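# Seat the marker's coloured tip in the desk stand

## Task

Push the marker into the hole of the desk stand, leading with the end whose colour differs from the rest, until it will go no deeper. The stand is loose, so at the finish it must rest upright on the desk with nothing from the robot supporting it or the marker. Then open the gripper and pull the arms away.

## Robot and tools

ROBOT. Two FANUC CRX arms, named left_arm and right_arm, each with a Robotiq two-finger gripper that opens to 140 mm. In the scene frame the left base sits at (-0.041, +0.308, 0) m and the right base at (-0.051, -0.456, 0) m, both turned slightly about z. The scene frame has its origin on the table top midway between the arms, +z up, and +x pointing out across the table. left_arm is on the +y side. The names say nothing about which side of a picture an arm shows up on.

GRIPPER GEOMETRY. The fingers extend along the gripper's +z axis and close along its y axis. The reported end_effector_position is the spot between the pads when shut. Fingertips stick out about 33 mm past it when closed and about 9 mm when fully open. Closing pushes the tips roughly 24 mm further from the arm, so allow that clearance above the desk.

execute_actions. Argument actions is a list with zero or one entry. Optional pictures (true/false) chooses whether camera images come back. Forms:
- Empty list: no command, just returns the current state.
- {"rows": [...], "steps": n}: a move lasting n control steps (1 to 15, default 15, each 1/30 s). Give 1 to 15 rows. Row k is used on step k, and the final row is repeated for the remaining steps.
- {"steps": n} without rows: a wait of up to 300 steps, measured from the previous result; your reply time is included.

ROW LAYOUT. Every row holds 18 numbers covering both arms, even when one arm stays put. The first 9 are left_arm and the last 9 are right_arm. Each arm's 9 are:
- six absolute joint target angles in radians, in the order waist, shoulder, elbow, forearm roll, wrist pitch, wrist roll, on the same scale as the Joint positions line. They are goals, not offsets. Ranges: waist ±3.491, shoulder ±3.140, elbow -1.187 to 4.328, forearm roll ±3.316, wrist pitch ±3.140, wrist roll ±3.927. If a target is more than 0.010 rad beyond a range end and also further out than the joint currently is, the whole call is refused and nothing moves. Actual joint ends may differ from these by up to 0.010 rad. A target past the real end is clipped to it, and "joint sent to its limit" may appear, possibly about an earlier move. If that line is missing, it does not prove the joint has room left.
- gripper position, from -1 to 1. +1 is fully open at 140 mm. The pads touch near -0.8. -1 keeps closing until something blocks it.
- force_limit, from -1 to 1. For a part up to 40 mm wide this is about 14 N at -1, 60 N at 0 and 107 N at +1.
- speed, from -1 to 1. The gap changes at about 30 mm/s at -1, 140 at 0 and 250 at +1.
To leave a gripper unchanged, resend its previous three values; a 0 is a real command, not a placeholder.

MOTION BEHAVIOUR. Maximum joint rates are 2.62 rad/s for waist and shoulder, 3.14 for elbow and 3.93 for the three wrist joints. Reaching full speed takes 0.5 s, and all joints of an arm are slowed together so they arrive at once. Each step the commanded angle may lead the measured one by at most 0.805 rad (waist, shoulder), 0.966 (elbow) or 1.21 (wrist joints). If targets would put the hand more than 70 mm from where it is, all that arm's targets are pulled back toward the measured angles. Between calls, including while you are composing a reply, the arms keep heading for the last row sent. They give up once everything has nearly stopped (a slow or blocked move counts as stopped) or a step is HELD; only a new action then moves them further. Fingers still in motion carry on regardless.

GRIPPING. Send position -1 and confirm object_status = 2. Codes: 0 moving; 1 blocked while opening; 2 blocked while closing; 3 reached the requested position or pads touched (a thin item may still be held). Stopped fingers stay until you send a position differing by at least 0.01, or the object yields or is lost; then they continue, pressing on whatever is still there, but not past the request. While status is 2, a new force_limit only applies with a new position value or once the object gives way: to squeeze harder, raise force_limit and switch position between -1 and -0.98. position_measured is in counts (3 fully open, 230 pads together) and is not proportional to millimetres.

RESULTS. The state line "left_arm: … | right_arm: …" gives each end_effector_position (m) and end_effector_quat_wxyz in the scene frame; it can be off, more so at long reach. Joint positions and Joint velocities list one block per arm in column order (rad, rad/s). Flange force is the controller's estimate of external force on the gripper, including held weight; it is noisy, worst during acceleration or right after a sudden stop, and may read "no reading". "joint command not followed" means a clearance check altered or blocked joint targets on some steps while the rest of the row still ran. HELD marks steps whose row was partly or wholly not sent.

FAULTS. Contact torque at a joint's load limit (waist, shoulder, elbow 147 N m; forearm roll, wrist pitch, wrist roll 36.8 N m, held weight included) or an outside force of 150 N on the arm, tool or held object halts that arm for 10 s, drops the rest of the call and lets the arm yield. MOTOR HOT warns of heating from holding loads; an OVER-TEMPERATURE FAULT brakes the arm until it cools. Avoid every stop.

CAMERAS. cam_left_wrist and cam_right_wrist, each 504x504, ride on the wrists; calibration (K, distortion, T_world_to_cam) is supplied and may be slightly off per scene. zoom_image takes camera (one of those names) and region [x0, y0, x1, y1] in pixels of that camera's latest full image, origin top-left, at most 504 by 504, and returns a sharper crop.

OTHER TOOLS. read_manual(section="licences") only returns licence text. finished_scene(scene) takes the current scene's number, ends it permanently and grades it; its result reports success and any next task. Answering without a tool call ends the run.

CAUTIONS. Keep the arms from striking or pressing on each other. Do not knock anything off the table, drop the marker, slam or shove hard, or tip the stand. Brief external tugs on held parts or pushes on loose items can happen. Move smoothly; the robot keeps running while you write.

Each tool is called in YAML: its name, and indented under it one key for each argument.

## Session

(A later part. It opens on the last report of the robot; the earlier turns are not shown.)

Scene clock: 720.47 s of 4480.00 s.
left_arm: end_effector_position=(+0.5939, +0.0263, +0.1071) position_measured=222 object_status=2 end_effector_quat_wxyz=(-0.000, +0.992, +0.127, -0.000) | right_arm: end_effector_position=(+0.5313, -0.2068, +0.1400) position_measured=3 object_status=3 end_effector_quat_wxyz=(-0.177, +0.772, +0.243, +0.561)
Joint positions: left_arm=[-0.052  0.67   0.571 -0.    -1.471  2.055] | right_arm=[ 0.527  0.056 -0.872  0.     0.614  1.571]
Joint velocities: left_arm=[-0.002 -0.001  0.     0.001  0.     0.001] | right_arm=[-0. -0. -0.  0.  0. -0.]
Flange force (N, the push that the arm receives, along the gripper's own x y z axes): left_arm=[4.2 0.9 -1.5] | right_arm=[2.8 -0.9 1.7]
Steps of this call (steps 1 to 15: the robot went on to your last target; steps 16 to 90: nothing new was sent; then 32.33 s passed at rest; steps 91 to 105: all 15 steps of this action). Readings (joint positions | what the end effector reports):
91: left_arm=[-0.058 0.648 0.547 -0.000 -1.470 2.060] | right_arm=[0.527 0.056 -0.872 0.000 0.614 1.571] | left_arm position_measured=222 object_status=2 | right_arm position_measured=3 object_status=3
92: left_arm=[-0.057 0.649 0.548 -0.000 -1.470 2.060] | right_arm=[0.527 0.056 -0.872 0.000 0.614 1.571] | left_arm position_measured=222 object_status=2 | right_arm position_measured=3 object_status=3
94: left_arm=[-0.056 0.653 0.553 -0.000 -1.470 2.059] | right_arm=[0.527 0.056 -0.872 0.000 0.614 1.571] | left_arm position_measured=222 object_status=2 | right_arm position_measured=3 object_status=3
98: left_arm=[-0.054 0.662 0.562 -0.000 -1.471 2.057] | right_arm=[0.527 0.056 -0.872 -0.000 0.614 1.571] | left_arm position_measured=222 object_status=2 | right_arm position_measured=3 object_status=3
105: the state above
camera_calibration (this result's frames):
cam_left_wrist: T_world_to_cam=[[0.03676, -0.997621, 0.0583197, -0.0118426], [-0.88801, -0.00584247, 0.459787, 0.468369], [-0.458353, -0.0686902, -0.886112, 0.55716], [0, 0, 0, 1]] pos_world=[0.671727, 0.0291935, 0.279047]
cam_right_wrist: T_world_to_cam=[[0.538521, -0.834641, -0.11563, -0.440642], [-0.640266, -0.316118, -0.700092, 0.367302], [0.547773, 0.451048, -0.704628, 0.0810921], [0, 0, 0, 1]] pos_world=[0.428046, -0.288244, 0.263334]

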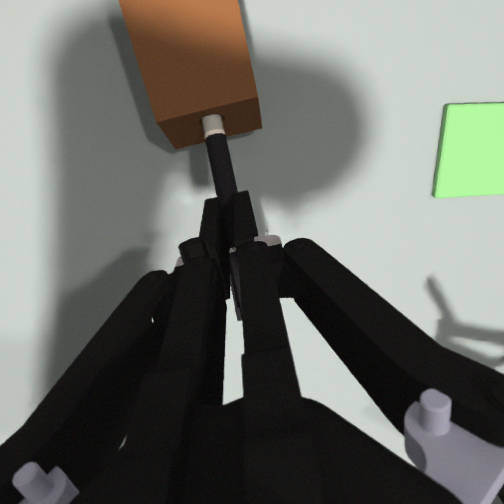

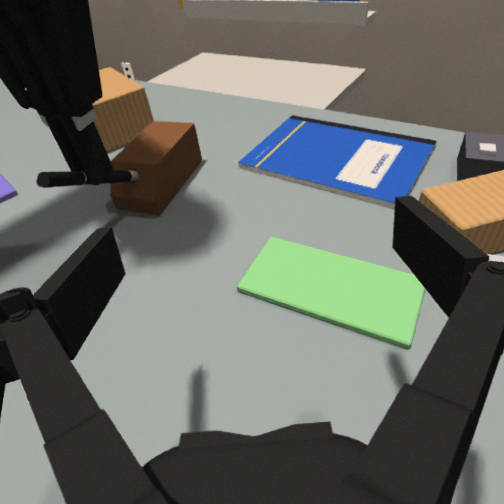

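execute_actions:
  actions:
    - {"rows": [[-0.05189,0.67222,0.57294,0,-1.47151,2.05428,-1,0.4,-0.5, 0.527,0.0563,-0.8715,0,0.6136,1.571,1,0,0],[-0.05134,0.67440,0.57524,0,-1.47163,2.05373,-1,0.4,-0.5, 0.527,0.0563,-0.8715,0,0.6136,1.571,1,0,0],[-0.05079,0.67659,0.57755,0,-1.47176,2.05318,-1,0.4,-0.5, 0.527,0.0563,-0.8715,0,0.6136,1.571,1,0,0],[-0.05025,0.67877,0.57986,0,-1.47188,2.05264,-1,0.4,-0.5, 0.527,0.0563,-0.8715,0,0.6136,1.571,1,0,0],[-0.04970,0.68096,0.58216,0,-1.47200,2.05209,-1,0.4,-0.5, 0.527,0.0563,-0.8715,0,0.6136,1.571,1,0,0],[-0.04915,0.68314,0.58447,0,-1.47212,2.05154,-1,0.4,-0.5, 0.527,0.0563,-0.8715,0,0.6136,1.571,1,0,0],[-0.04860,0.68533,0.58677,0,-1.47224,2.05099,-1,0.4,-0.5, 0.527,0.0563,-0.8715,0,0.6136,1.571,1,0,0],[-0.04805,0.68751,0.58908,0,-1.47237,2.05044,-1,0.4,-0.5, 0.527,0.0563,-0.8715,0,0.6136,1.571,1,0,0],[-0.04750,0.68970,0.59139,0,-1.47249,2.04989,-1,0.4,-0.5, 0.527,0.0563,-0.8715,0,0.6136,1.571,1,0,0]], "steps": 15}

zoom_image:
  camera: "cam_right_wrist"
  region: [80, 130, 180, 230]

zoom_image:
  camera: "cam_left_wrist"
  region: [140, 60, 260, 180]

Scene clock: 753.70 s of 4480.00 s.
left_arm: end_effector_position=(+0.6014, +0.0280, +0.1026) position_measured=222 object_status=2 end_effector_quat_wxyz=(+0.000, +0.992, +0.127, -0.000) | right_arm: end_effector_position=(+0.5313, -0.2068, +0.1400) position_measured=3 object_status=3 end_effector_quat_wxyz=(-0.177, +0.772, +0.243, +0.561)
Joint positions: left_arm=[-0.048  0.69   0.591  0.    -1.472  2.05 ] | right_arm=[ 0.527  0.056 -0.871 -0.     0.614  1.571]
Joint velocities: left_arm=[ 0.    -0.     0.001 -0.     0.     0.   ] | right_arm=[-0.  0.  0.  0. -0. -0.]
Flange force (N, the push that the arm receives, along the gripper's own x y z axes): left_arm=[5.0 1.6 -2.7] | right_arm=[2.6 -0.7 0.9]
Steps of this call (steps 1 to 15: the robot went on to your last target; steps 16 to 90: nothing new was sent; then 29.73 s passed at rest; steps 91 to 105: all 15 steps of this action). Readings (joint positions | what the end effector reports):
91: left_arm=[-0.052 0.670 0.571 0.000 -1.471 2.055] | right_arm=[0.527 0.056 -0.871 0.000 0.614 1.571] | left_arm position_measured=222 object_status=2 | right_arm position_measured=3 object_status=3
92: left_arm=[-0.052 0.671 0.572 0.000 -1.471 2.055] | right_arm=[0.527 0.056 -0.871 0.000 0.614 1.571] | left_arm position_measured=222 object_status=2 | right_arm position_measured=3 object_status=3
94: left_arm=[-0.051 0.675 0.576 0.000 -1.471 2.054] | right_arm=[0.527 0.056 -0.872 0.000 0.614 1.571] | left_arm position_measured=222 object_status=2 | right_arm position_measured=3 object_status=3
98: left_arm=[-0.049 0.684 0.585 0.000 -1.472 2.051] | right_arm=[0.527 0.056 -0.872 0.000 0.614 1.571] | left_arm position_measured=222 object_status=2 | right_arm position_measured=3 object_status=3
105: the state above
camera_calibration (this result's frames):
cam_left_wrist: T_world_to_cam=[[0.036722, -0.997617, 0.0584074, -0.0101679], [-0.88802, -0.00576978, 0.459768, 0.477165], [-0.458336, -0.0687506, -0.886116, 0.556679], [0, 0, 0, 1]] pos_world=[0.679251, 0.0308815, 0.274491]
cam_right_wrist: T_world_to_cam=[[0.53852, -0.834641, -0.11563, -0.440642], [-0.640266, -0.316118, -0.700092, 0.367302], [0.547773, 0.451048, -0.704628, 0.0810921], [0, 0, 0, 1]] pos_world=[0.428046, -0.288244, 0.263334]

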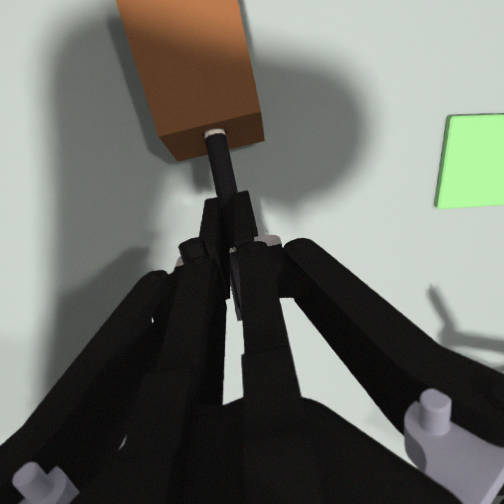

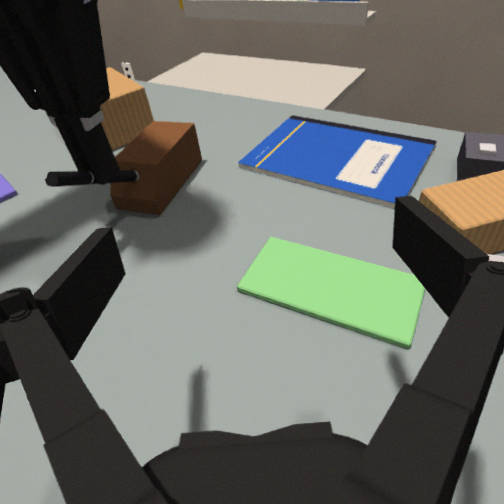

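Region (80, 130, 180, 230) of cam_right_wrist's 504x504 image, scaled by 5.040, with more detail than that image has.

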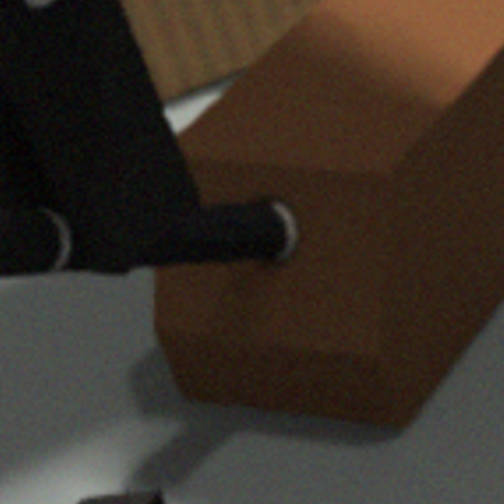

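Region (140, 60, 260, 180) of cam_left_wrist's 504x504 image, scaled by 4.200, with more detail than that image has.

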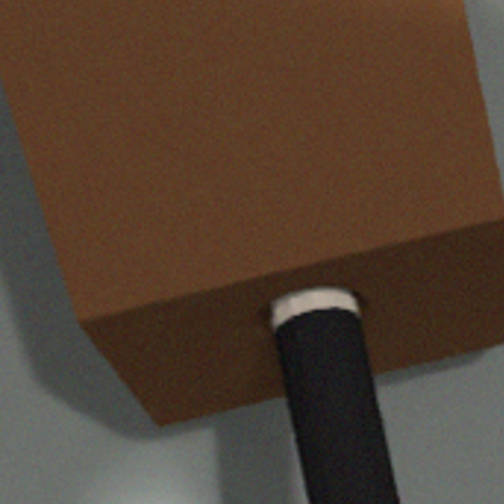

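execute_actions:
  actions:
    - {"rows": [[-0.04723,0.69079,0.59254,0,-1.47255,2.04962,-1,0.4,-0.5, 0.527,0.0563,-0.8715,0,0.6136,1.571,1,0,0],[-0.04723,0.69079,0.59254,0,-1.47255,2.04962,-1,0.4,-0.5, 0.527,0.0563,-0.8715,0,0.6136,1.571,1,0,0],[-0.04695,0.69188,0.59370,0,-1.47261,2.04934,-1,0.4,-0.5, 0.527,0.0563,-0.8715,0,0.6136,1.571,1,0,0],[-0.04695,0.69188,0.59370,0,-1.47261,2.04934,-1,0.4,-0.5, 0.527,0.0563,-0.8715,0,0.6136,1.571,1,0,0],[-0.04668,0.69298,0.59485,0,-1.47267,2.04907,-1,0.4,-0.5, 0.527,0.0563,-0.8715,0,0.6136,1.571,1,0,0],[-0.04668,0.69298,0.59485,0,-1.47267,2.04907,-1,0.4,-0.5, 0.527,0.0563,-0.8715,0,0.6136,1.571,1,0,0],[-0.04640,0.69407,0.59600,0,-1.47273,2.04879,-1,0.4,-0.5, 0.527,0.0563,-0.8715,0,0.6136,1.571,1,0,0]], "steps": 15}

zoom_image:
  camera: "cam_right_wrist"
  region: [80, 130, 180, 230]

zoom_image:
  camera: "cam_left_wrist"
  region: [140, 60, 260, 180]

Scene clock: 769.67 s of 4480.00 s.
left_arm: end_effector_position=(+0.6031, +0.0284, +0.1015) position_measured=222 object_status=2 end_effector_quat_wxyz=(-0.000, +0.992, +0.127, -0.000) | right_arm: end_effector_position=(+0.5313, -0.2068, +0.1400) position_measured=3 object_status=3 end_effector_quat_wxyz=(-0.177, +0.772, +0.243, +0.561)
Joint positions: left_arm=[-0.046  0.694  0.596 -0.    -1.473  2.049] | right_arm=[ 0.527  0.056 -0.872  0.     0.614  1.571]
Joint velocities: left_arm=[-0.001 -0.    -0.001  0.002  0.    -0.   ] | right_arm=[-0.     0.001  0.     0.     0.    -0.   ]
Flange force (N, the push that the arm receives, along the gripper's own x y z axes): left_arm=[-0.9 1.0 -4.6] | right_arm=[3.0 -0.1 0.9]
Steps of this call (steps 1 to 15: the robot went on to your last target; steps 16 to 90: nothing new was sent; then 12.47 s passed at rest; steps 91 to 105: all 15 steps of this action). Readings (joint positions | what the end effector reports):
91: left_arm=[-0.047 0.690 0.591 -0.000 -1.472 2.050] | right_arm=[0.527 0.056 -0.872 0.000 0.614 1.571] | left_arm position_measured=222 object_status=2 | right_arm position_measured=3 object_status=3
92: left_arm=[-0.047 0.690 0.592 -0.000 -1.472 2.050] | right_arm=[0.527 0.056 -0.872 0.000 0.614 1.571] | left_arm position_measured=222 object_status=2 | right_arm position_measured=3 object_status=3
94: left_arm=[-0.047 0.691 0.593 -0.000 -1.472 2.049] | right_arm=[0.527 0.056 -0.872 0.000 0.614 1.571] | left_arm position_measured=222 object_status=2 | right_arm position_measured=3 object_status=3
98: left_arm=[-0.047 0.694 0.595 -0.000 -1.473 2.049] | right_arm=[0.527 0.056 -0.871 0.000 0.614 1.571] | left_arm position_measured=222 object_status=2 | right_arm position_measured=3 object_status=3
105: the state above
camera_calibration (this result's frames):
cam_left_wrist: T_world_to_cam=[[0.0367122, -0.997623, 0.0583203, -0.00972682], [-0.887995, -0.00579735, 0.459817, 0.479084], [-0.458386, -0.068669, -0.886096, 0.556561], [0, 0, 0, 1]] pos_world=[0.680901, 0.0312922, 0.273443]
cam_right_wrist: T_world_to_cam=[[0.538521, -0.834641, -0.115629, -0.440642], [-0.640266, -0.316118, -0.700092, 0.367302], [0.547773, 0.451048, -0.704628, 0.0810922], [0, 0, 0, 1]] pos_world=[0.428046, -0.288244, 0.263334]

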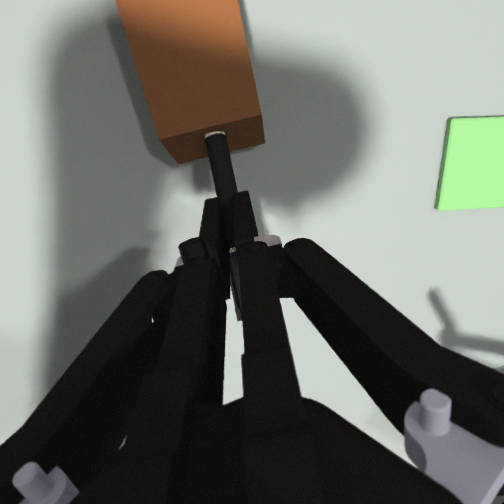

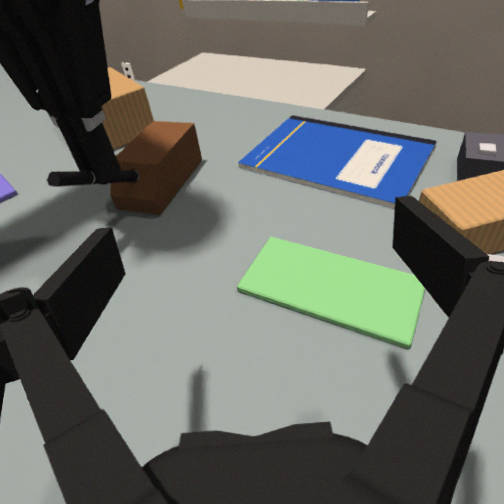

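Region (80, 130, 180, 230) of cam_right_wrist's 504x504 image, scaled by 5.040, with more detail than that image has.

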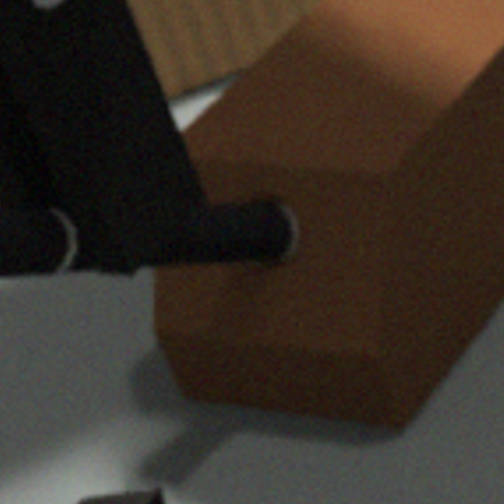

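Region (140, 60, 260, 180) of cam_left_wrist's 504x504 image, scaled by 4.200, with more detail than that image has.

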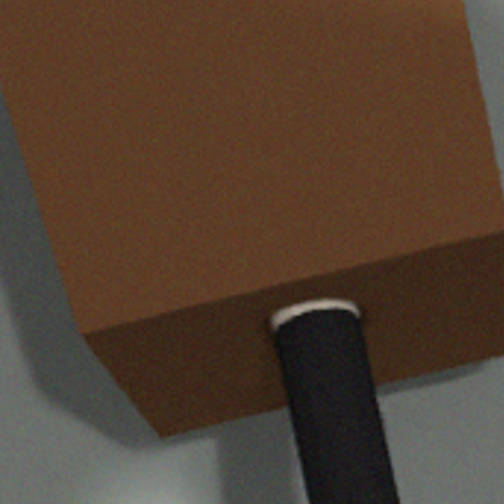

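execute_actions:
  actions:
    - {"rows": [[-0.04621,0.69484,0.59681,0,-1.47277,2.04860,-1,0.4,-0.5, 0.527,0.0563,-0.8715,0,0.6136,1.571,1,0,0],[-0.04621,0.69484,0.59681,0,-1.47277,2.04860,-1,0.4,-0.5, 0.527,0.0563,-0.8715,0,0.6136,1.571,1,0,0],[-0.04621,0.69484,0.59681,0,-1.47277,2.04860,-1,0.4,-0.5, 0.527,0.0563,-0.8715,0,0.6136,1.571,1,0,0],[-0.04602,0.69560,0.59761,0,-1.47282,2.04841,-1,0.4,-0.5, 0.527,0.0563,-0.8715,0,0.6136,1.571,1,0,0]], "steps": 15}

zoom_image:
  camera: "cam_right_wrist"
  region: [80, 130, 180, 230]

zoom_image:
  camera: "cam_left_wrist"
  region: [140, 60, 260, 180]

Scene clock: 783.87 s of 4480.00 s.
left_arm: end_effector_position=(+0.6037, +0.0286, +0.1012) position_measured=222 object_status=2 end_effector_quat_wxyz=(+0.000, +0.992, +0.127, +0.000) | right_arm: end_effector_position=(+0.5313, -0.2068, +0.1400) position_measured=3 object_status=3 end_effector_quat_wxyz=(-0.177, +0.772, +0.243, +0.561)
Joint positions: left_arm=[-0.046  0.696  0.598  0.    -1.473  2.048] | right_arm=[ 0.527  0.056 -0.872  0.     0.614  1.571]
Joint velocities: left_arm=[ 0.001  0.001  0.001 -0.002 -0.001 -0.   ] | right_arm=[ 0.    -0.001  0.    -0.001  0.    -0.   ]
Flange force (N, the push that the arm receives, along the gripper's own x y z axes): left_arm=[-2.2 1.6 -6.2] | right_arm=[3.7 -2.0 0.8]
Steps of this call (steps 1 to 15: the robot went on to your last target; steps 16 to 90: nothing new was sent; then 10.70 s passed at rest; steps 91 to 105: all 15 steps of this action). Readings (joint positions | what the end effector reports):
91: left_arm=[-0.046 0.694 0.596 0.000 -1.473 2.049] | right_arm=[0.527 0.056 -0.872 0.000 0.614 1.571] | left_arm position_measured=222 object_status=2 | right_arm position_measured=3 object_status=3
92: left_arm=[-0.046 0.694 0.596 0.000 -1.473 2.049] | right_arm=[0.527 0.056 -0.872 0.000 0.614 1.571] | left_arm position_measured=222 object_status=2 | right_arm position_measured=3 object_status=3
94: left_arm=[-0.046 0.695 0.597 0.000 -1.473 2.049] | right_arm=[0.527 0.056 -0.872 0.000 0.614 1.571] | left_arm position_measured=222 object_status=2 | right_arm position_measured=3 object_status=3
98: left_arm=[-0.046 0.696 0.598 0.000 -1.473 2.048] | right_arm=[0.527 0.056 -0.872 0.000 0.614 1.571] | left_arm position_measured=222 object_status=2 | right_arm position_measured=3 object_status=3
105: the state above
camera_calibration (this result's frames):
cam_left_wrist: T_world_to_cam=[[0.0367422, -0.997614, 0.0584508, -0.00964903], [-0.888057, -0.00577323, 0.459697, 0.479884], [-0.458263, -0.0687979, -0.88615, 0.556467], [0, 0, 0, 1]] pos_world=[0.681527, 0.0314282, 0.273076]
cam_right_wrist: T_world_to_cam=[[0.538521, -0.834641, -0.115629, -0.440642], [-0.640266, -0.316118, -0.700092, 0.367302], [0.547773, 0.451048, -0.704628, 0.0810922], [0, 0, 0, 1]] pos_world=[0.428046, -0.288244, 0.263334]

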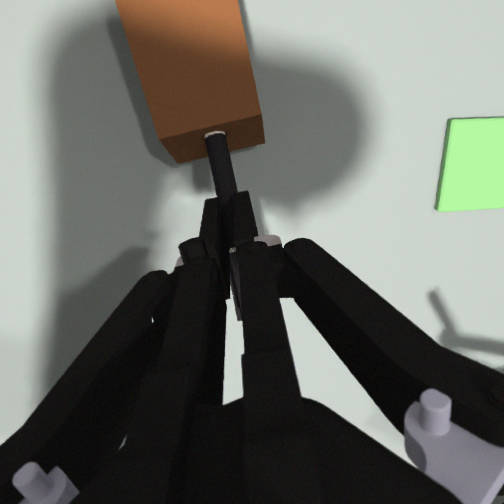

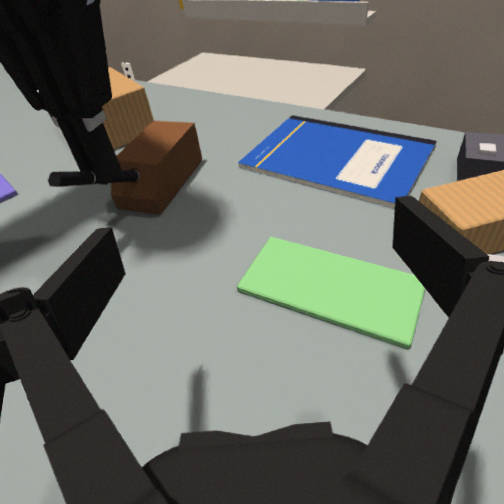

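Region (80, 130, 180, 230) of cam_right_wrist's 504x504 image, scaled by 5.040, with more detail than that image has.

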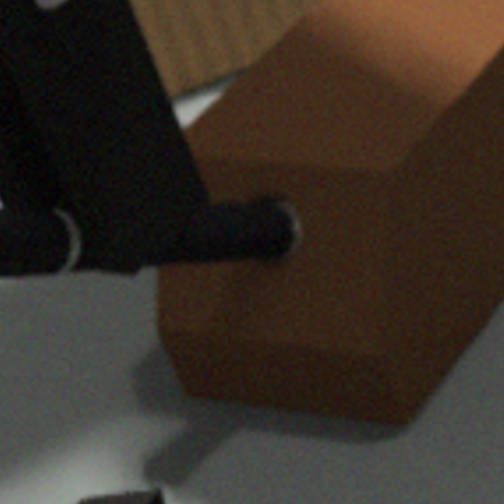

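Region (140, 60, 260, 180) of cam_left_wrist's 504x504 image, scaled by 4.200, with more detail than that image has.

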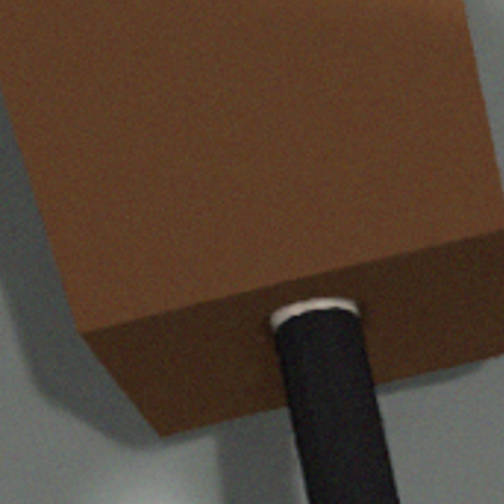

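execute_actions:
  actions:
    - {"rows": [[-0.04602,0.69560,0.59761,0,-1.47282,2.04841,-0.55,0.4,-1, 0.527,0.0563,-0.8715,0,0.6136,1.571,1,0,0]], "steps": 15}
  pictures: false

execute_actions:
  actions:
    - {"steps": 20}

zoom_image:
  camera: "cam_right_wrist"
  region: [30, 110, 180, 230]

zoom_image:
  camera: "cam_left_wrist"
  region: [140, 60, 260, 180]

Scene clock: 807.40 s of 4480.00 s.
left_arm: end_effector_position=(+0.6037, +0.0286, +0.1011) position_measured=200 object_status=0 end_effector_quat_wxyz=(-0.000, +0.992, +0.127, +0.000) | right_arm: end_effector_position=(+0.5313, -0.2068, +0.1400) position_measured=3 object_status=3 end_effector_quat_wxyz=(-0.177, +0.772, +0.243, +0.561)
Joint positions: left_arm=[-0.046  0.696  0.598 -0.    -1.473  2.048] | right_arm=[ 0.527  0.056 -0.872  0.     0.614  1.571]
Joint velocities: left_arm=[ 0.002 -0.     0.001  0.    -0.     0.001] | right_arm=[-0.     0.001 -0.     0.001  0.     0.   ]
Flange force (N, the push that the arm receives, along the gripper's own x y z axes): left_arm=[4.1 2.4 -1.3] | right_arm=[2.5 -1.1 1.3]
Steps of this call (steps 1 to 15: the robot went on to your last target; steps 16 to 90: nothing new was sent; then 20.03 s passed at rest; steps 91 to 105: all 15 steps of this action). Readings (joint positions | what the end effector reports):
91: left_arm=[-0.046 0.696 0.598 -0.000 -1.473 2.048] | right_arm=[0.527 0.056 -0.872 0.000 0.614 1.571] | left_arm position_measured=222 object_status=0 | right_arm position_measured=3 object_status=3
92: left_arm=[-0.046 0.696 0.598 -0.000 -1.473 2.048] | right_arm=[0.527 0.056 -0.872 0.000 0.614 1.571] | left_arm position_measured=222 object_status=0 | right_arm position_measured=3 object_status=3
94: left_arm=[-0.046 0.696 0.598 -0.000 -1.473 2.048] | right_arm=[0.527 0.056 -0.872 -0.000 0.614 1.571] | left_arm position_measured=218 object_status=0 | right_arm position_measured=3 object_status=3
98: left_arm=[-0.046 0.696 0.598 -0.000 -1.473 2.048] | right_arm=[0.527 0.056 -0.872 0.000 0.614 1.571] | left_arm position_measured=212 object_status=0 | right_arm position_measured=3 object_status=3
105: the state above

Scene clock: 808.07 s of 4480.00 s.
left_arm: end_effector_position=(+0.6037, +0.0286, +0.1011) position_measured=199 object_status=3 end_effector_quat_wxyz=(-0.000, +0.992, +0.127, -0.000) | right_arm: end_effector_position=(+0.5313, -0.2068, +0.1400) position_measured=3 object_status=3 end_effector_quat_wxyz=(-0.177, +0.772, +0.243, +0.561)
Joint positions: left_arm=[-0.046  0.696  0.598  0.    -1.473  2.048] | right_arm=[ 0.527  0.056 -0.872  0.     0.614  1.571]
Joint velocities: left_arm=[ 0.  0.  0. -0. -0. -0.] | right_arm=[-0.     0.001  0.     0.001  0.     0.   ]
Flange force (N, the push that the arm receives, along the gripper's own x y z axes): left_arm=[4.2 2.1 -1.9] | right_arm=[3.5 -2.1 1.2]
Steps of this call (steps 1 to 15: the robot went on to your last target; steps 16 to 20: nothing new was sent). Readings (joint positions | what the end effector reports):
1: left_arm=[-0.046 0.696 0.598 -0.000 -1.473 2.048] | right_arm=[0.527 0.056 -0.872 0.000 0.614 1.571] | left_arm position_measured=199 object_status=0 | right_arm position_measured=3 object_status=3
2: left_arm=[-0.046 0.696 0.598 -0.000 -1.473 2.048] | right_arm=[0.527 0.056 -0.871 -0.000 0.614 1.571] | left_arm position_measured=199 object_status=0 | right_arm position_measured=3 object_status=3
4: left_arm=[-0.046 0.696 0.598 -0.000 -1.473 2.048] | right_arm=[0.527 0.056 -0.872 0.000 0.614 1.571] | left_arm position_measured=199 object_status=0 | right_arm position_measured=3 object_status=3
8: left_arm=[-0.046 0.696 0.598 -0.000 -1.473 2.048] | right_arm=[0.527 0.056 -0.871 0.000 0.614 1.571] | left_arm position_measured=199 object_status=3 | right_arm position_measured=3 object_status=3
20: the state above
All arms were judged still, so your last target was given up. Only a new action makes them travel on or press farther. Fingers that are still opening or closing keep moving.
camera_calibration (this result's frames):
cam_left_wrist: T_world_to_cam=[[0.0367408, -0.99762, 0.0583537, -0.00960288], [-0.888013, -0.00581015, 0.459782, 0.479823], [-0.458348, -0.0687116, -0.886113, 0.55649], [0, 0, 0, 1]] pos_world=[0.681508, 0.0314451, 0.27306]
cam_right_wrist: T_world_to_cam=[[0.538521, -0.834641, -0.11563, -0.440642], [-0.640266, -0.316118, -0.700092, 0.367302], [0.547773, 0.451048, -0.704628, 0.0810922], [0, 0, 0, 1]] pos_world=[0.428046, -0.288244, 0.263334]

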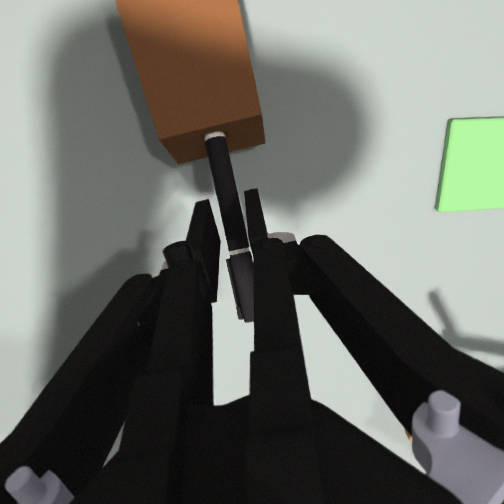

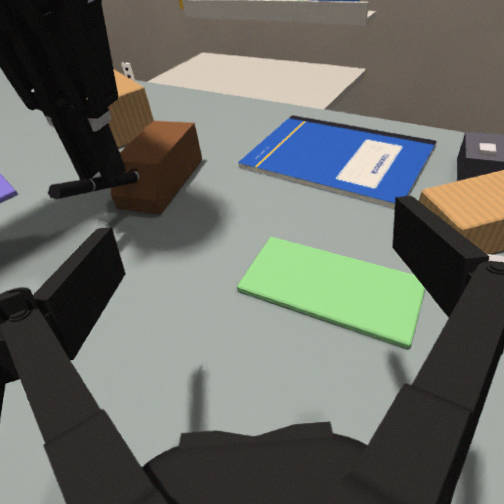

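Region (30, 110, 180, 230) of cam_right_wrist's 504x504 image, scaled by 3.360, with more detail than that image has; it fills the top 403 rows of this view, and the rest is white.

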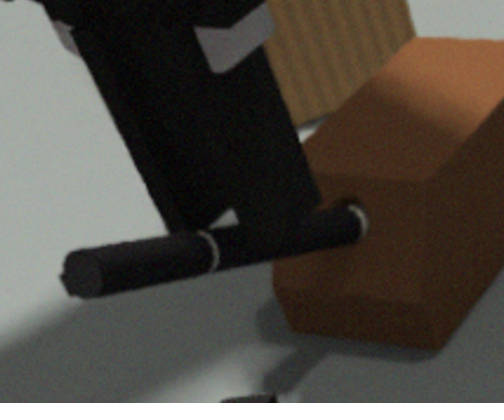

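Region (140, 60, 260, 180) of cam_left_wrist's 504x504 image, scaled by 4.200, with more detail than that image has.

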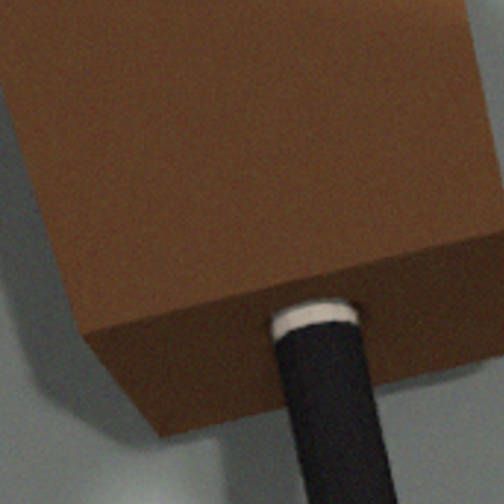

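execute_actions:
  actions:
    - {"rows": [[-0.04602,0.69762,0.58451,0,-1.45770,2.04841,-0.55,0.0,-0.6, 0.527,0.0563,-0.8715,0,0.6136,1.571,1,0,0],[-0.04602,0.69762,0.58451,0,-1.45770,2.04841,-0.55,0.0,-0.6, 0.527,0.0563,-0.8715,0,0.6136,1.571,1,0,0],[-0.04602,0.69762,0.58451,0,-1.45770,2.04841,-0.55,0.0,-0.6, 0.527,0.0563,-0.8715,0,0.6136,1.571,1,0,0],[-0.04602,0.69762,0.58451,0,-1.45770,2.04841,-0.55,0.0,-0.6, 0.527,0.0563,-0.8715,0,0.6136,1.571,1,0,0],[-0.04602,0.69762,0.58451,0,-1.45770,2.04841,-0.55,0.0,-0.6, 0.527,0.0563,-0.8715,0,0.6136,1.571,1,0,0],[-0.04602,0.69762,0.58451,0,-1.45770,2.04841,-0.55,0.0,-0.6, 0.527,0.0563,-0.8715,0,0.6136,1.571,1,0,0],[-0.04602,0.69762,0.58451,0,-1.45770,2.04841,-1,0.0,-0.6, 0.527,0.0563,-0.8715,0,0.6136,1.571,1,0,0]], "steps": 15}
  pictures: false

execute_actions:
  actions:
    - {"steps": 12}
  pictures: false

Scene clock: 843.13 s of 4480.00 s.
left_arm: end_effector_position=(+0.6036, +0.0286, +0.0941) position_measured=220 object_status=0 end_effector_quat_wxyz=(-0.000, +0.992, +0.127, -0.000) | right_arm: end_effector_position=(+0.5313, -0.2068, +0.1400) position_measured=3 object_status=3 end_effector_quat_wxyz=(-0.177, +0.772, +0.243, +0.561)
Joint positions: left_arm=[-0.046  0.698  0.584  0.    -1.458  2.048] | right_arm=[ 0.527  0.056 -0.871  0.     0.614  1.571]
Joint velocities: left_arm=[-0.    -0.001  0.001 -0.     0.    -0.   ] | right_arm=[ 0.    -0.001  0.    -0.     0.     0.   ]
Flange force (N, the push that the arm receives, along the gripper's own x y z axes): left_arm=[2.3 -0.4 -2.4] | right_arm=[2.9 -1.6 0.3]
Steps of this call (steps 1 to 90: nothing new was sent; then 31.57 s passed at rest; steps 91 to 105: all 15 steps of this action). Readings (joint positions | what the end effector reports):
91: left_arm=[-0.046 0.696 0.598 0.000 -1.473 2.048] | right_arm=[0.527 0.056 -0.872 0.000 0.614 1.571] | left_arm position_measured=199 object_status=3 | right_arm position_measured=3 object_status=3
92: left_arm=[-0.046 0.696 0.595 0.000 -1.469 2.048] | right_arm=[0.527 0.056 -0.871 0.000 0.614 1.571] | left_arm position_measured=199 object_status=3 | right_arm position_measured=3 object_status=3
94: left_arm=[-0.046 0.698 0.585 0.000 -1.458 2.048] | right_arm=[0.527 0.056 -0.872 0.000 0.614 1.571] | left_arm position_measured=199 object_status=3 | right_arm position_measured=3 object_status=3
98: left_arm=[-0.046 0.698 0.584 0.000 -1.458 2.048] | right_arm=[0.527 0.056 -0.872 0.000 0.614 1.571] | left_arm position_measured=200 object_status=0 | right_arm position_measured=3 object_status=3
105: the state above

Scene clock: 843.53 s of 4480.00 s.
left_arm: end_effector_position=(+0.6036, +0.0286, +0.0941) position_measured=220 object_status=2 end_effector_quat_wxyz=(-0.000, +0.992, +0.127, -0.000) | right_arm: end_effector_position=(+0.5313, -0.2068, +0.1400) position_measured=3 object_status=3 end_effector_quat_wxyz=(-0.177, +0.772, +0.243, +0.561)
Joint positions: left_arm=[-0.046  0.698  0.584 -0.    -1.458  2.048] | right_arm=[ 0.527  0.056 -0.871  0.     0.614  1.571]
Joint velocities: left_arm=[ 0.    -0.002  0.    -0.    -0.     0.   ] | right_arm=[-0.    -0.001  0.    -0.     0.    -0.   ]
Flange force (N, the push that the arm receives, along the gripper's own x y z axes): left_arm=[4.0 -0.4 -2.7] | right_arm=[2.8 -1.2 1.6]
Steps of this call (steps 1 to 12: the robot went on to your last target). Readings (joint positions | what the end effector reports):
1: left_arm=[-0.046 0.698 0.584 0.000 -1.458 2.048] | right_arm=[0.527 0.056 -0.872 -0.000 0.614 1.571] | left_arm position_measured=220 object_status=0 | right_arm position_measured=3 object_status=3
2: left_arm=[-0.046 0.698 0.584 0.000 -1.458 2.048] | right_arm=[0.527 0.056 -0.872 0.000 0.614 1.571] | left_arm position_measured=220 object_status=0 | right_arm position_measured=3 object_status=3
4: left_arm=[-0.046 0.698 0.584 0.000 -1.458 2.048] | right_arm=[0.527 0.056 -0.872 0.000 0.614 1.571] | left_arm position_measured=220 object_status=0 | right_arm position_measured=3 object_status=3
8: left_arm=[-0.046 0.698 0.584 0.000 -1.458 2.048] | right_arm=[0.527 0.056 -0.872 0.000 0.614 1.571] | left_arm position_measured=220 object_status=2 | right_arm position_measured=3 object_status=3
12: the state above

execute_actions:
  actions:
    - {"rows": [[-0.04572,0.69876,0.58587,0,-1.45792,2.04811,-1,0.0,-0.6, 0.527,0.0563,-0.8715,0,0.6136,1.571,1,0,0],[-0.04572,0.69876,0.58587,0,-1.45792,2.04811,-1,0.0,-0.6, 0.527,0.0563,-0.8715,0,0.6136,1.571,1,0,0],[-0.04572,0.69876,0.58587,0,-1.45792,2.04811,-1,0.0,-0.6, 0.527,0.0563,-0.8715,0,0.6136,1.571,1,0,0],[-0.04541,0.69989,0.58722,0,-1.45814,2.04780,-1,0.0,-0.6, 0.527,0.0563,-0.8715,0,0.6136,1.571,1,0,0]], "steps": 15}

zoom_image:
  camera: "cam_left_wrist"
  region: [140, 60, 260, 180]

zoom_image:
  camera: "cam_right_wrist"
  region: [80, 130, 180, 230]

Scene clock: 854.13 s of 4480.00 s.
left_arm: end_effector_position=(+0.6045, +0.0288, +0.0938) position_measured=220 object_status=2 end_effector_quat_wxyz=(-0.000, +0.992, +0.127, -0.000) | right_arm: end_effector_position=(+0.5313, -0.2068, +0.1400) position_measured=3 object_status=3 end_effector_quat_wxyz=(-0.177, +0.772, +0.243, +0.561)
Joint positions: left_arm=[-0.045  0.7    0.587  0.    -1.458  2.048] | right_arm=[ 0.527  0.056 -0.872 -0.     0.614  1.571]
Joint velocities: left_arm=[-0.002 -0.    -0.    -0.     0.    -0.   ] | right_arm=[ 0.  0.  0.  0. -0.  0.]
Flange force (N, the push that the arm receives, along the gripper's own x y z axes): left_arm=[-6.8 -0.3 -7.1] | right_arm=[3.2 -1.9 1.2]
Steps of this call (steps 1 to 15: the robot went on to your last target; steps 16 to 90: nothing new was sent; then 7.10 s passed at rest; steps 91 to 105: all 15 steps of this action). Readings (joint positions | what the end effector reports):
91: left_arm=[-0.046 0.698 0.585 -0.000 -1.458 2.048] | right_arm=[0.527 0.056 -0.872 0.000 0.614 1.571] | left_arm position_measured=220 object_status=2 | right_arm position_measured=3 object_status=3
92: left_arm=[-0.046 0.698 0.585 -0.000 -1.458 2.048] | right_arm=[0.527 0.056 -0.871 0.000 0.614 1.571] | left_arm position_measured=220 object_status=2 | right_arm position_measured=3 object_status=3
94: left_arm=[-0.046 0.698 0.586 -0.000 -1.458 2.048] | right_arm=[0.527 0.056 -0.872 0.000 0.614 1.571] | left_arm position_measured=220 object_status=2 | right_arm position_measured=3 object_status=3
98: left_arm=[-0.046 0.700 0.587 -0.000 -1.458 2.048] | right_arm=[0.527 0.056 -0.872 0.000 0.614 1.571] | left_arm position_measured=220 object_status=2 | right_arm position_measured=3 object_status=3
105: the state above
camera_calibration (this result's frames):
cam_left_wrist: T_world_to_cam=[[0.036715, -0.997621, 0.0583389, -0.00895658], [-0.887986, -0.00578999, 0.459834, 0.483902], [-0.458403, -0.068687, -0.886086, 0.550368], [0, 0, 0, 1]] pos_world=[0.682317, 0.0316696, 0.265682]
cam_right_wrist: T_world_to_cam=[[0.538521, -0.834641, -0.11563, -0.440642], [-0.640266, -0.316118, -0.700092, 0.367302], [0.547773, 0.451048, -0.704628, 0.0810922], [0, 0, 0, 1]] pos_world=[0.428046, -0.288244, 0.263334]

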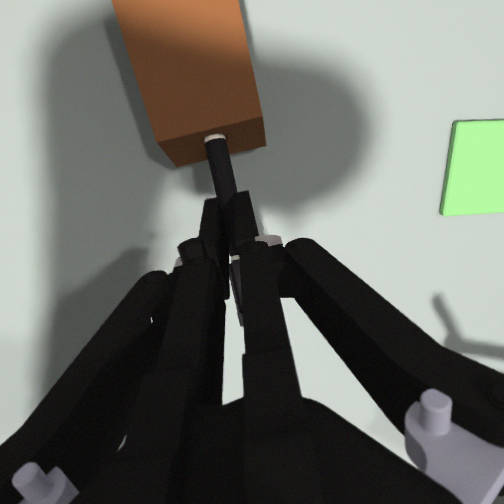

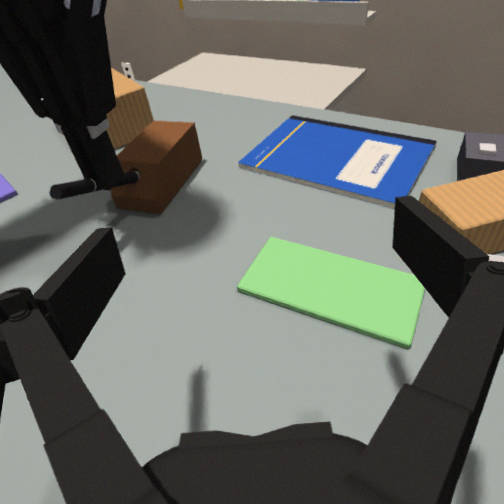

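Region (140, 60, 260, 180) of cam_left_wrist's 504x504 image, scaled by 4.200, with more detail than that image has.

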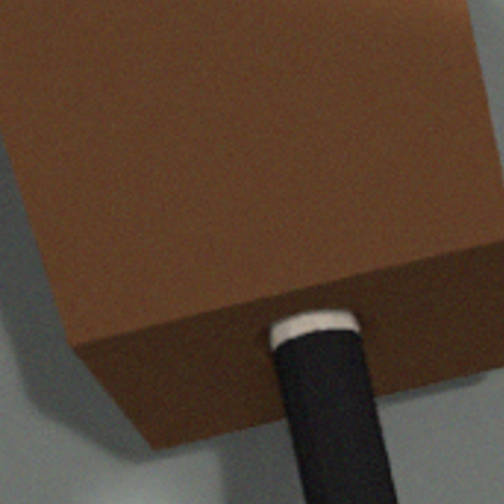

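Region (80, 130, 180, 230) of cam_right_wrist's 504x504 image, scaled by 5.040, with more detail than that image has.

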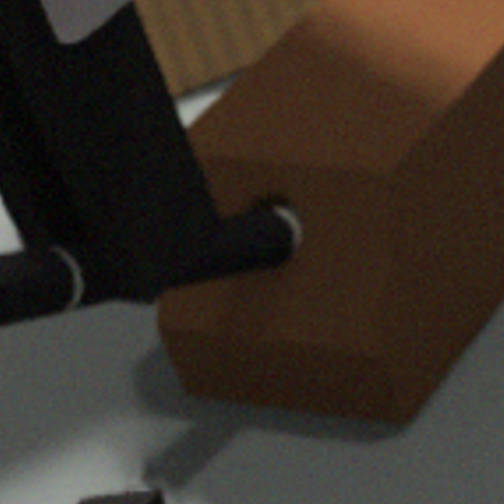

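execute_actions:
  actions:
    - {"rows": [[-0.04541,0.69989,0.58722,0,-1.45814,2.04780,-0.3,0.0,-0.7, 0.527,0.0563,-0.8715,0,0.6136,1.571,1,0,0]], "steps": 15}
  pictures: false

execute_actions:
  actions:
    - {"rows": [[-0.04541,0.69980,0.59500,0,-1.46600,2.04780,-0.3,0.0,-0.7, 0.527,0.0563,-0.8715,0,0.6136,1.571,1,0,0],[-0.04541,0.69970,0.61000,0,-1.48110,2.04780,-0.3,0.0,-0.7, 0.527,0.0563,-0.8715,0,0.6136,1.571,1,0,0],[-0.04541,0.69960,0.63500,0,-1.50620,2.04780,-0.3,0.0,-0.7, 0.527,0.0563,-0.8715,0,0.6136,1.571,1,0,0],[-0.04541,0.69950,0.67000,0,-1.54130,2.04780,-0.3,0.0,-0.7, 0.527,0.0563,-0.8715,0,0.6136,1.571,1,0,0],[-0.04541,0.69900,0.81006,0,-1.68186,2.04780,-0.3,0.0,-0.7, 0.527,0.0563,-0.8715,0,0.6136,1.571,1,0,0]], "steps": 15}
  pictures: false

execute_actions:
  actions:
    - {"steps": 20}

zoom_image:
  camera: "cam_right_wrist"
  region: [30, 110, 180, 230]

Scene clock: 875.77 s of 4480.00 s.
left_arm: end_effector_position=(+0.6046, +0.0289, +0.0937) position_measured=174 object_status=0 end_effector_quat_wxyz=(-0.000, +0.992, +0.127, -0.000) | right_arm: end_effector_position=(+0.5313, -0.2068, +0.1400) position_measured=3 object_status=3 end_effector_quat_wxyz=(-0.177, +0.772, +0.243, +0.561)
Joint positions: left_arm=[-0.045  0.7    0.587 -0.    -1.458  2.048] | right_arm=[ 0.527  0.056 -0.871 -0.     0.614  1.571]
Joint velocities: left_arm=[ 0.001 -0.001  0.001 -0.    -0.    -0.001] | right_arm=[-0.    -0.001  0.     0.001 -0.    -0.   ]
Flange force (N, the push that the arm receives, along the gripper's own x y z axes): left_arm=[3.7 0.6 -2.0] | right_arm=[3.0 -2.0 1.2]
Steps of this call (steps 1 to 15: the robot went on to your last target; steps 16 to 90: nothing new was sent; then 18.13 s passed at rest; steps 91 to 105: all 15 steps of this action). Readings (joint positions | what the end effector reports):
91: left_arm=[-0.045 0.700 0.587 0.000 -1.458 2.048] | right_arm=[0.527 0.056 -0.872 0.000 0.614 1.571] | left_arm position_measured=220 object_status=0 | right_arm position_measured=3 object_status=3
92: left_arm=[-0.045 0.700 0.587 0.000 -1.458 2.048] | right_arm=[0.527 0.056 -0.872 0.000 0.614 1.571] | left_arm position_measured=220 object_status=0 | right_arm position_measured=3 object_status=3
94: left_arm=[-0.045 0.700 0.587 -0.000 -1.458 2.048] | right_arm=[0.527 0.056 -0.872 0.000 0.614 1.571] | left_arm position_measured=212 object_status=0 | right_arm position_measured=3 object_status=3
98: left_arm=[-0.045 0.700 0.587 -0.000 -1.458 2.048] | right_arm=[0.527 0.056 -0.872 0.000 0.614 1.571] | left_arm position_measured=198 object_status=0 | right_arm position_measured=3 object_status=3
105: the state above

Scene clock: 876.27 s of 4480.00 s.
left_arm: end_effector_position=(+0.6043, +0.0289, +0.1899) position_measured=167 object_status=3 end_effector_quat_wxyz=(+0.000, +0.992, +0.127, -0.000) | right_arm: end_effector_position=(+0.5313, -0.2068, +0.1400) position_measured=3 object_status=3 end_effector_quat_wxyz=(-0.177, +0.772, +0.243, +0.561)
Joint positions: left_arm=[-0.045  0.699  0.81   0.    -1.682  2.048] | right_arm=[ 0.527  0.056 -0.872  0.     0.614  1.571]
Joint velocities: left_arm=[-0.001  0.003  0.004 -0.    -0.004 -0.001] | right_arm=[ 0.  0. -0.  0. -0.  0.]
Flange force (N, the push that the arm receives, along the gripper's own x y z axes): left_arm=[4.8 1.2 0.2] | right_arm=[3.1 -1.5 0.4]
Steps of this call (steps 1 to 15: all 15 steps of this action). Readings (joint positions | what the end effector reports):
1: left_arm=[-0.045 0.700 0.587 -0.000 -1.458 2.048] | right_arm=[0.527 0.056 -0.871 0.000 0.614 1.571] | left_arm position_measured=171 object_status=0 | right_arm position_measured=3 object_status=3
2: left_arm=[-0.045 0.700 0.589 -0.000 -1.461 2.048] | right_arm=[0.527 0.056 -0.871 -0.000 0.614 1.571] | left_arm position_measured=168 object_status=0 | right_arm position_measured=3 object_status=3
4: left_arm=[-0.045 0.700 0.609 -0.000 -1.481 2.048] | right_arm=[0.527 0.056 -0.872 0.000 0.614 1.571] | left_arm position_measured=167 object_status=0 | right_arm position_measured=3 object_status=3
8: left_arm=[-0.045 0.700 0.714 -0.000 -1.586 2.048] | right_arm=[0.527 0.056 -0.872 0.000 0.614 1.571] | left_arm position_measured=167 object_status=3 | right_arm position_measured=3 object_status=3
15: the state above

Scene clock: 876.93 s of 4480.00 s.
left_arm: end_effector_position=(+0.6044, +0.0289, +0.1900) position_measured=167 object_status=3 end_effector_quat_wxyz=(-0.000, +0.992, +0.127, -0.000) | right_arm: end_effector_position=(+0.5313, -0.2068, +0.1400) position_measured=3 object_status=3 end_effector_quat_wxyz=(-0.177, +0.772, +0.243, +0.561)
Joint positions: left_arm=[-0.045  0.699  0.81  -0.    -1.682  2.048] | right_arm=[ 0.527  0.056 -0.872 -0.     0.614  1.571]
Joint velocities: left_arm=[-0.001 -0.002 -0.     0.002 -0.001 -0.001] | right_arm=[-0. -0.  0. -0. -0.  0.]
Flange force (N, the push that the arm receives, along the gripper's own x y z axes): left_arm=[3.3 2.2 -2.5] | right_arm=[3.0 -0.7 1.3]
Steps of this call (steps 1 to 15: the robot went on to your last target; steps 16 to 20: nothing new was sent). Readings (joint positions | what the end effector reports):
1: left_arm=[-0.045 0.699 0.810 0.000 -1.682 2.048] | right_arm=[0.527 0.056 -0.872 -0.000 0.614 1.571] | left_arm position_measured=167 object_status=3 | right_arm position_measured=3 object_status=3
2: left_arm=[-0.045 0.699 0.810 0.000 -1.682 2.048] | right_arm=[0.527 0.056 -0.871 0.000 0.614 1.571] | left_arm position_measured=167 object_status=3 | right_arm position_measured=3 object_status=3
4: left_arm=[-0.045 0.699 0.810 0.000 -1.682 2.048] | right_arm=[0.527 0.056 -0.872 -0.000 0.614 1.571] | left_arm position_measured=167 object_status=3 | right_arm position_measured=3 object_status=3
8: left_arm=[-0.045 0.699 0.810 0.000 -1.682 2.048] | right_arm=[0.527 0.056 -0.872 0.000 0.614 1.571] | left_arm position_measured=167 object_status=3 | right_arm position_measured=3 object_status=3
20: the state above
All arms were judged still, so your last target was given up. Only a new action makes them travel on or press farther. Fingers that are still opening or closing keep moving.
camera_calibration (this result's frames):
cam_left_wrist: T_world_to_cam=[[0.0367819, -0.997618, 0.0583594, -0.0145252], [-0.888024, -0.0058458, 0.45976, 0.439575], [-0.458323, -0.0687354, -0.886124, 0.63552], [0, 0, 0, 1]] pos_world=[0.682161, 0.0317618, 0.361898]
cam_right_wrist: T_world_to_cam=[[0.538521, -0.834641, -0.11563, -0.440642], [-0.640266, -0.316118, -0.700092, 0.367302], [0.547773, 0.451048, -0.704628, 0.0810922], [0, 0, 0, 1]] pos_world=[0.428046, -0.288244, 0.263334]

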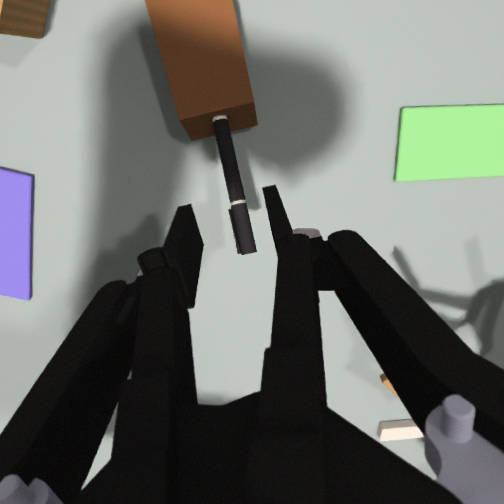

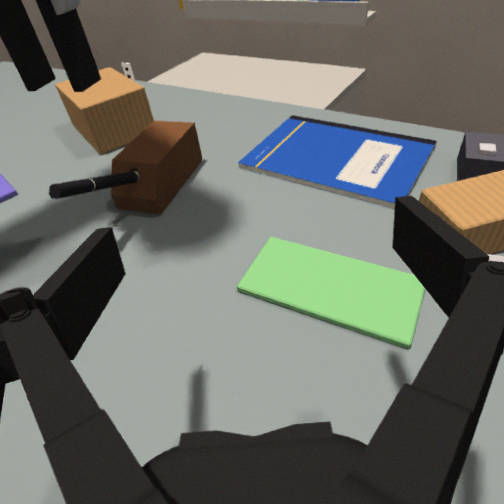

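Region (30, 110, 180, 230) of cam_right_wrist's 504x504 image, scaled by 3.360, with more detail than that image has; it fills the top 403 rows of this view, and the rest is white.

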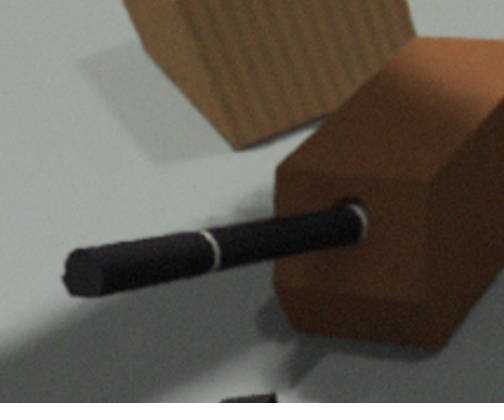

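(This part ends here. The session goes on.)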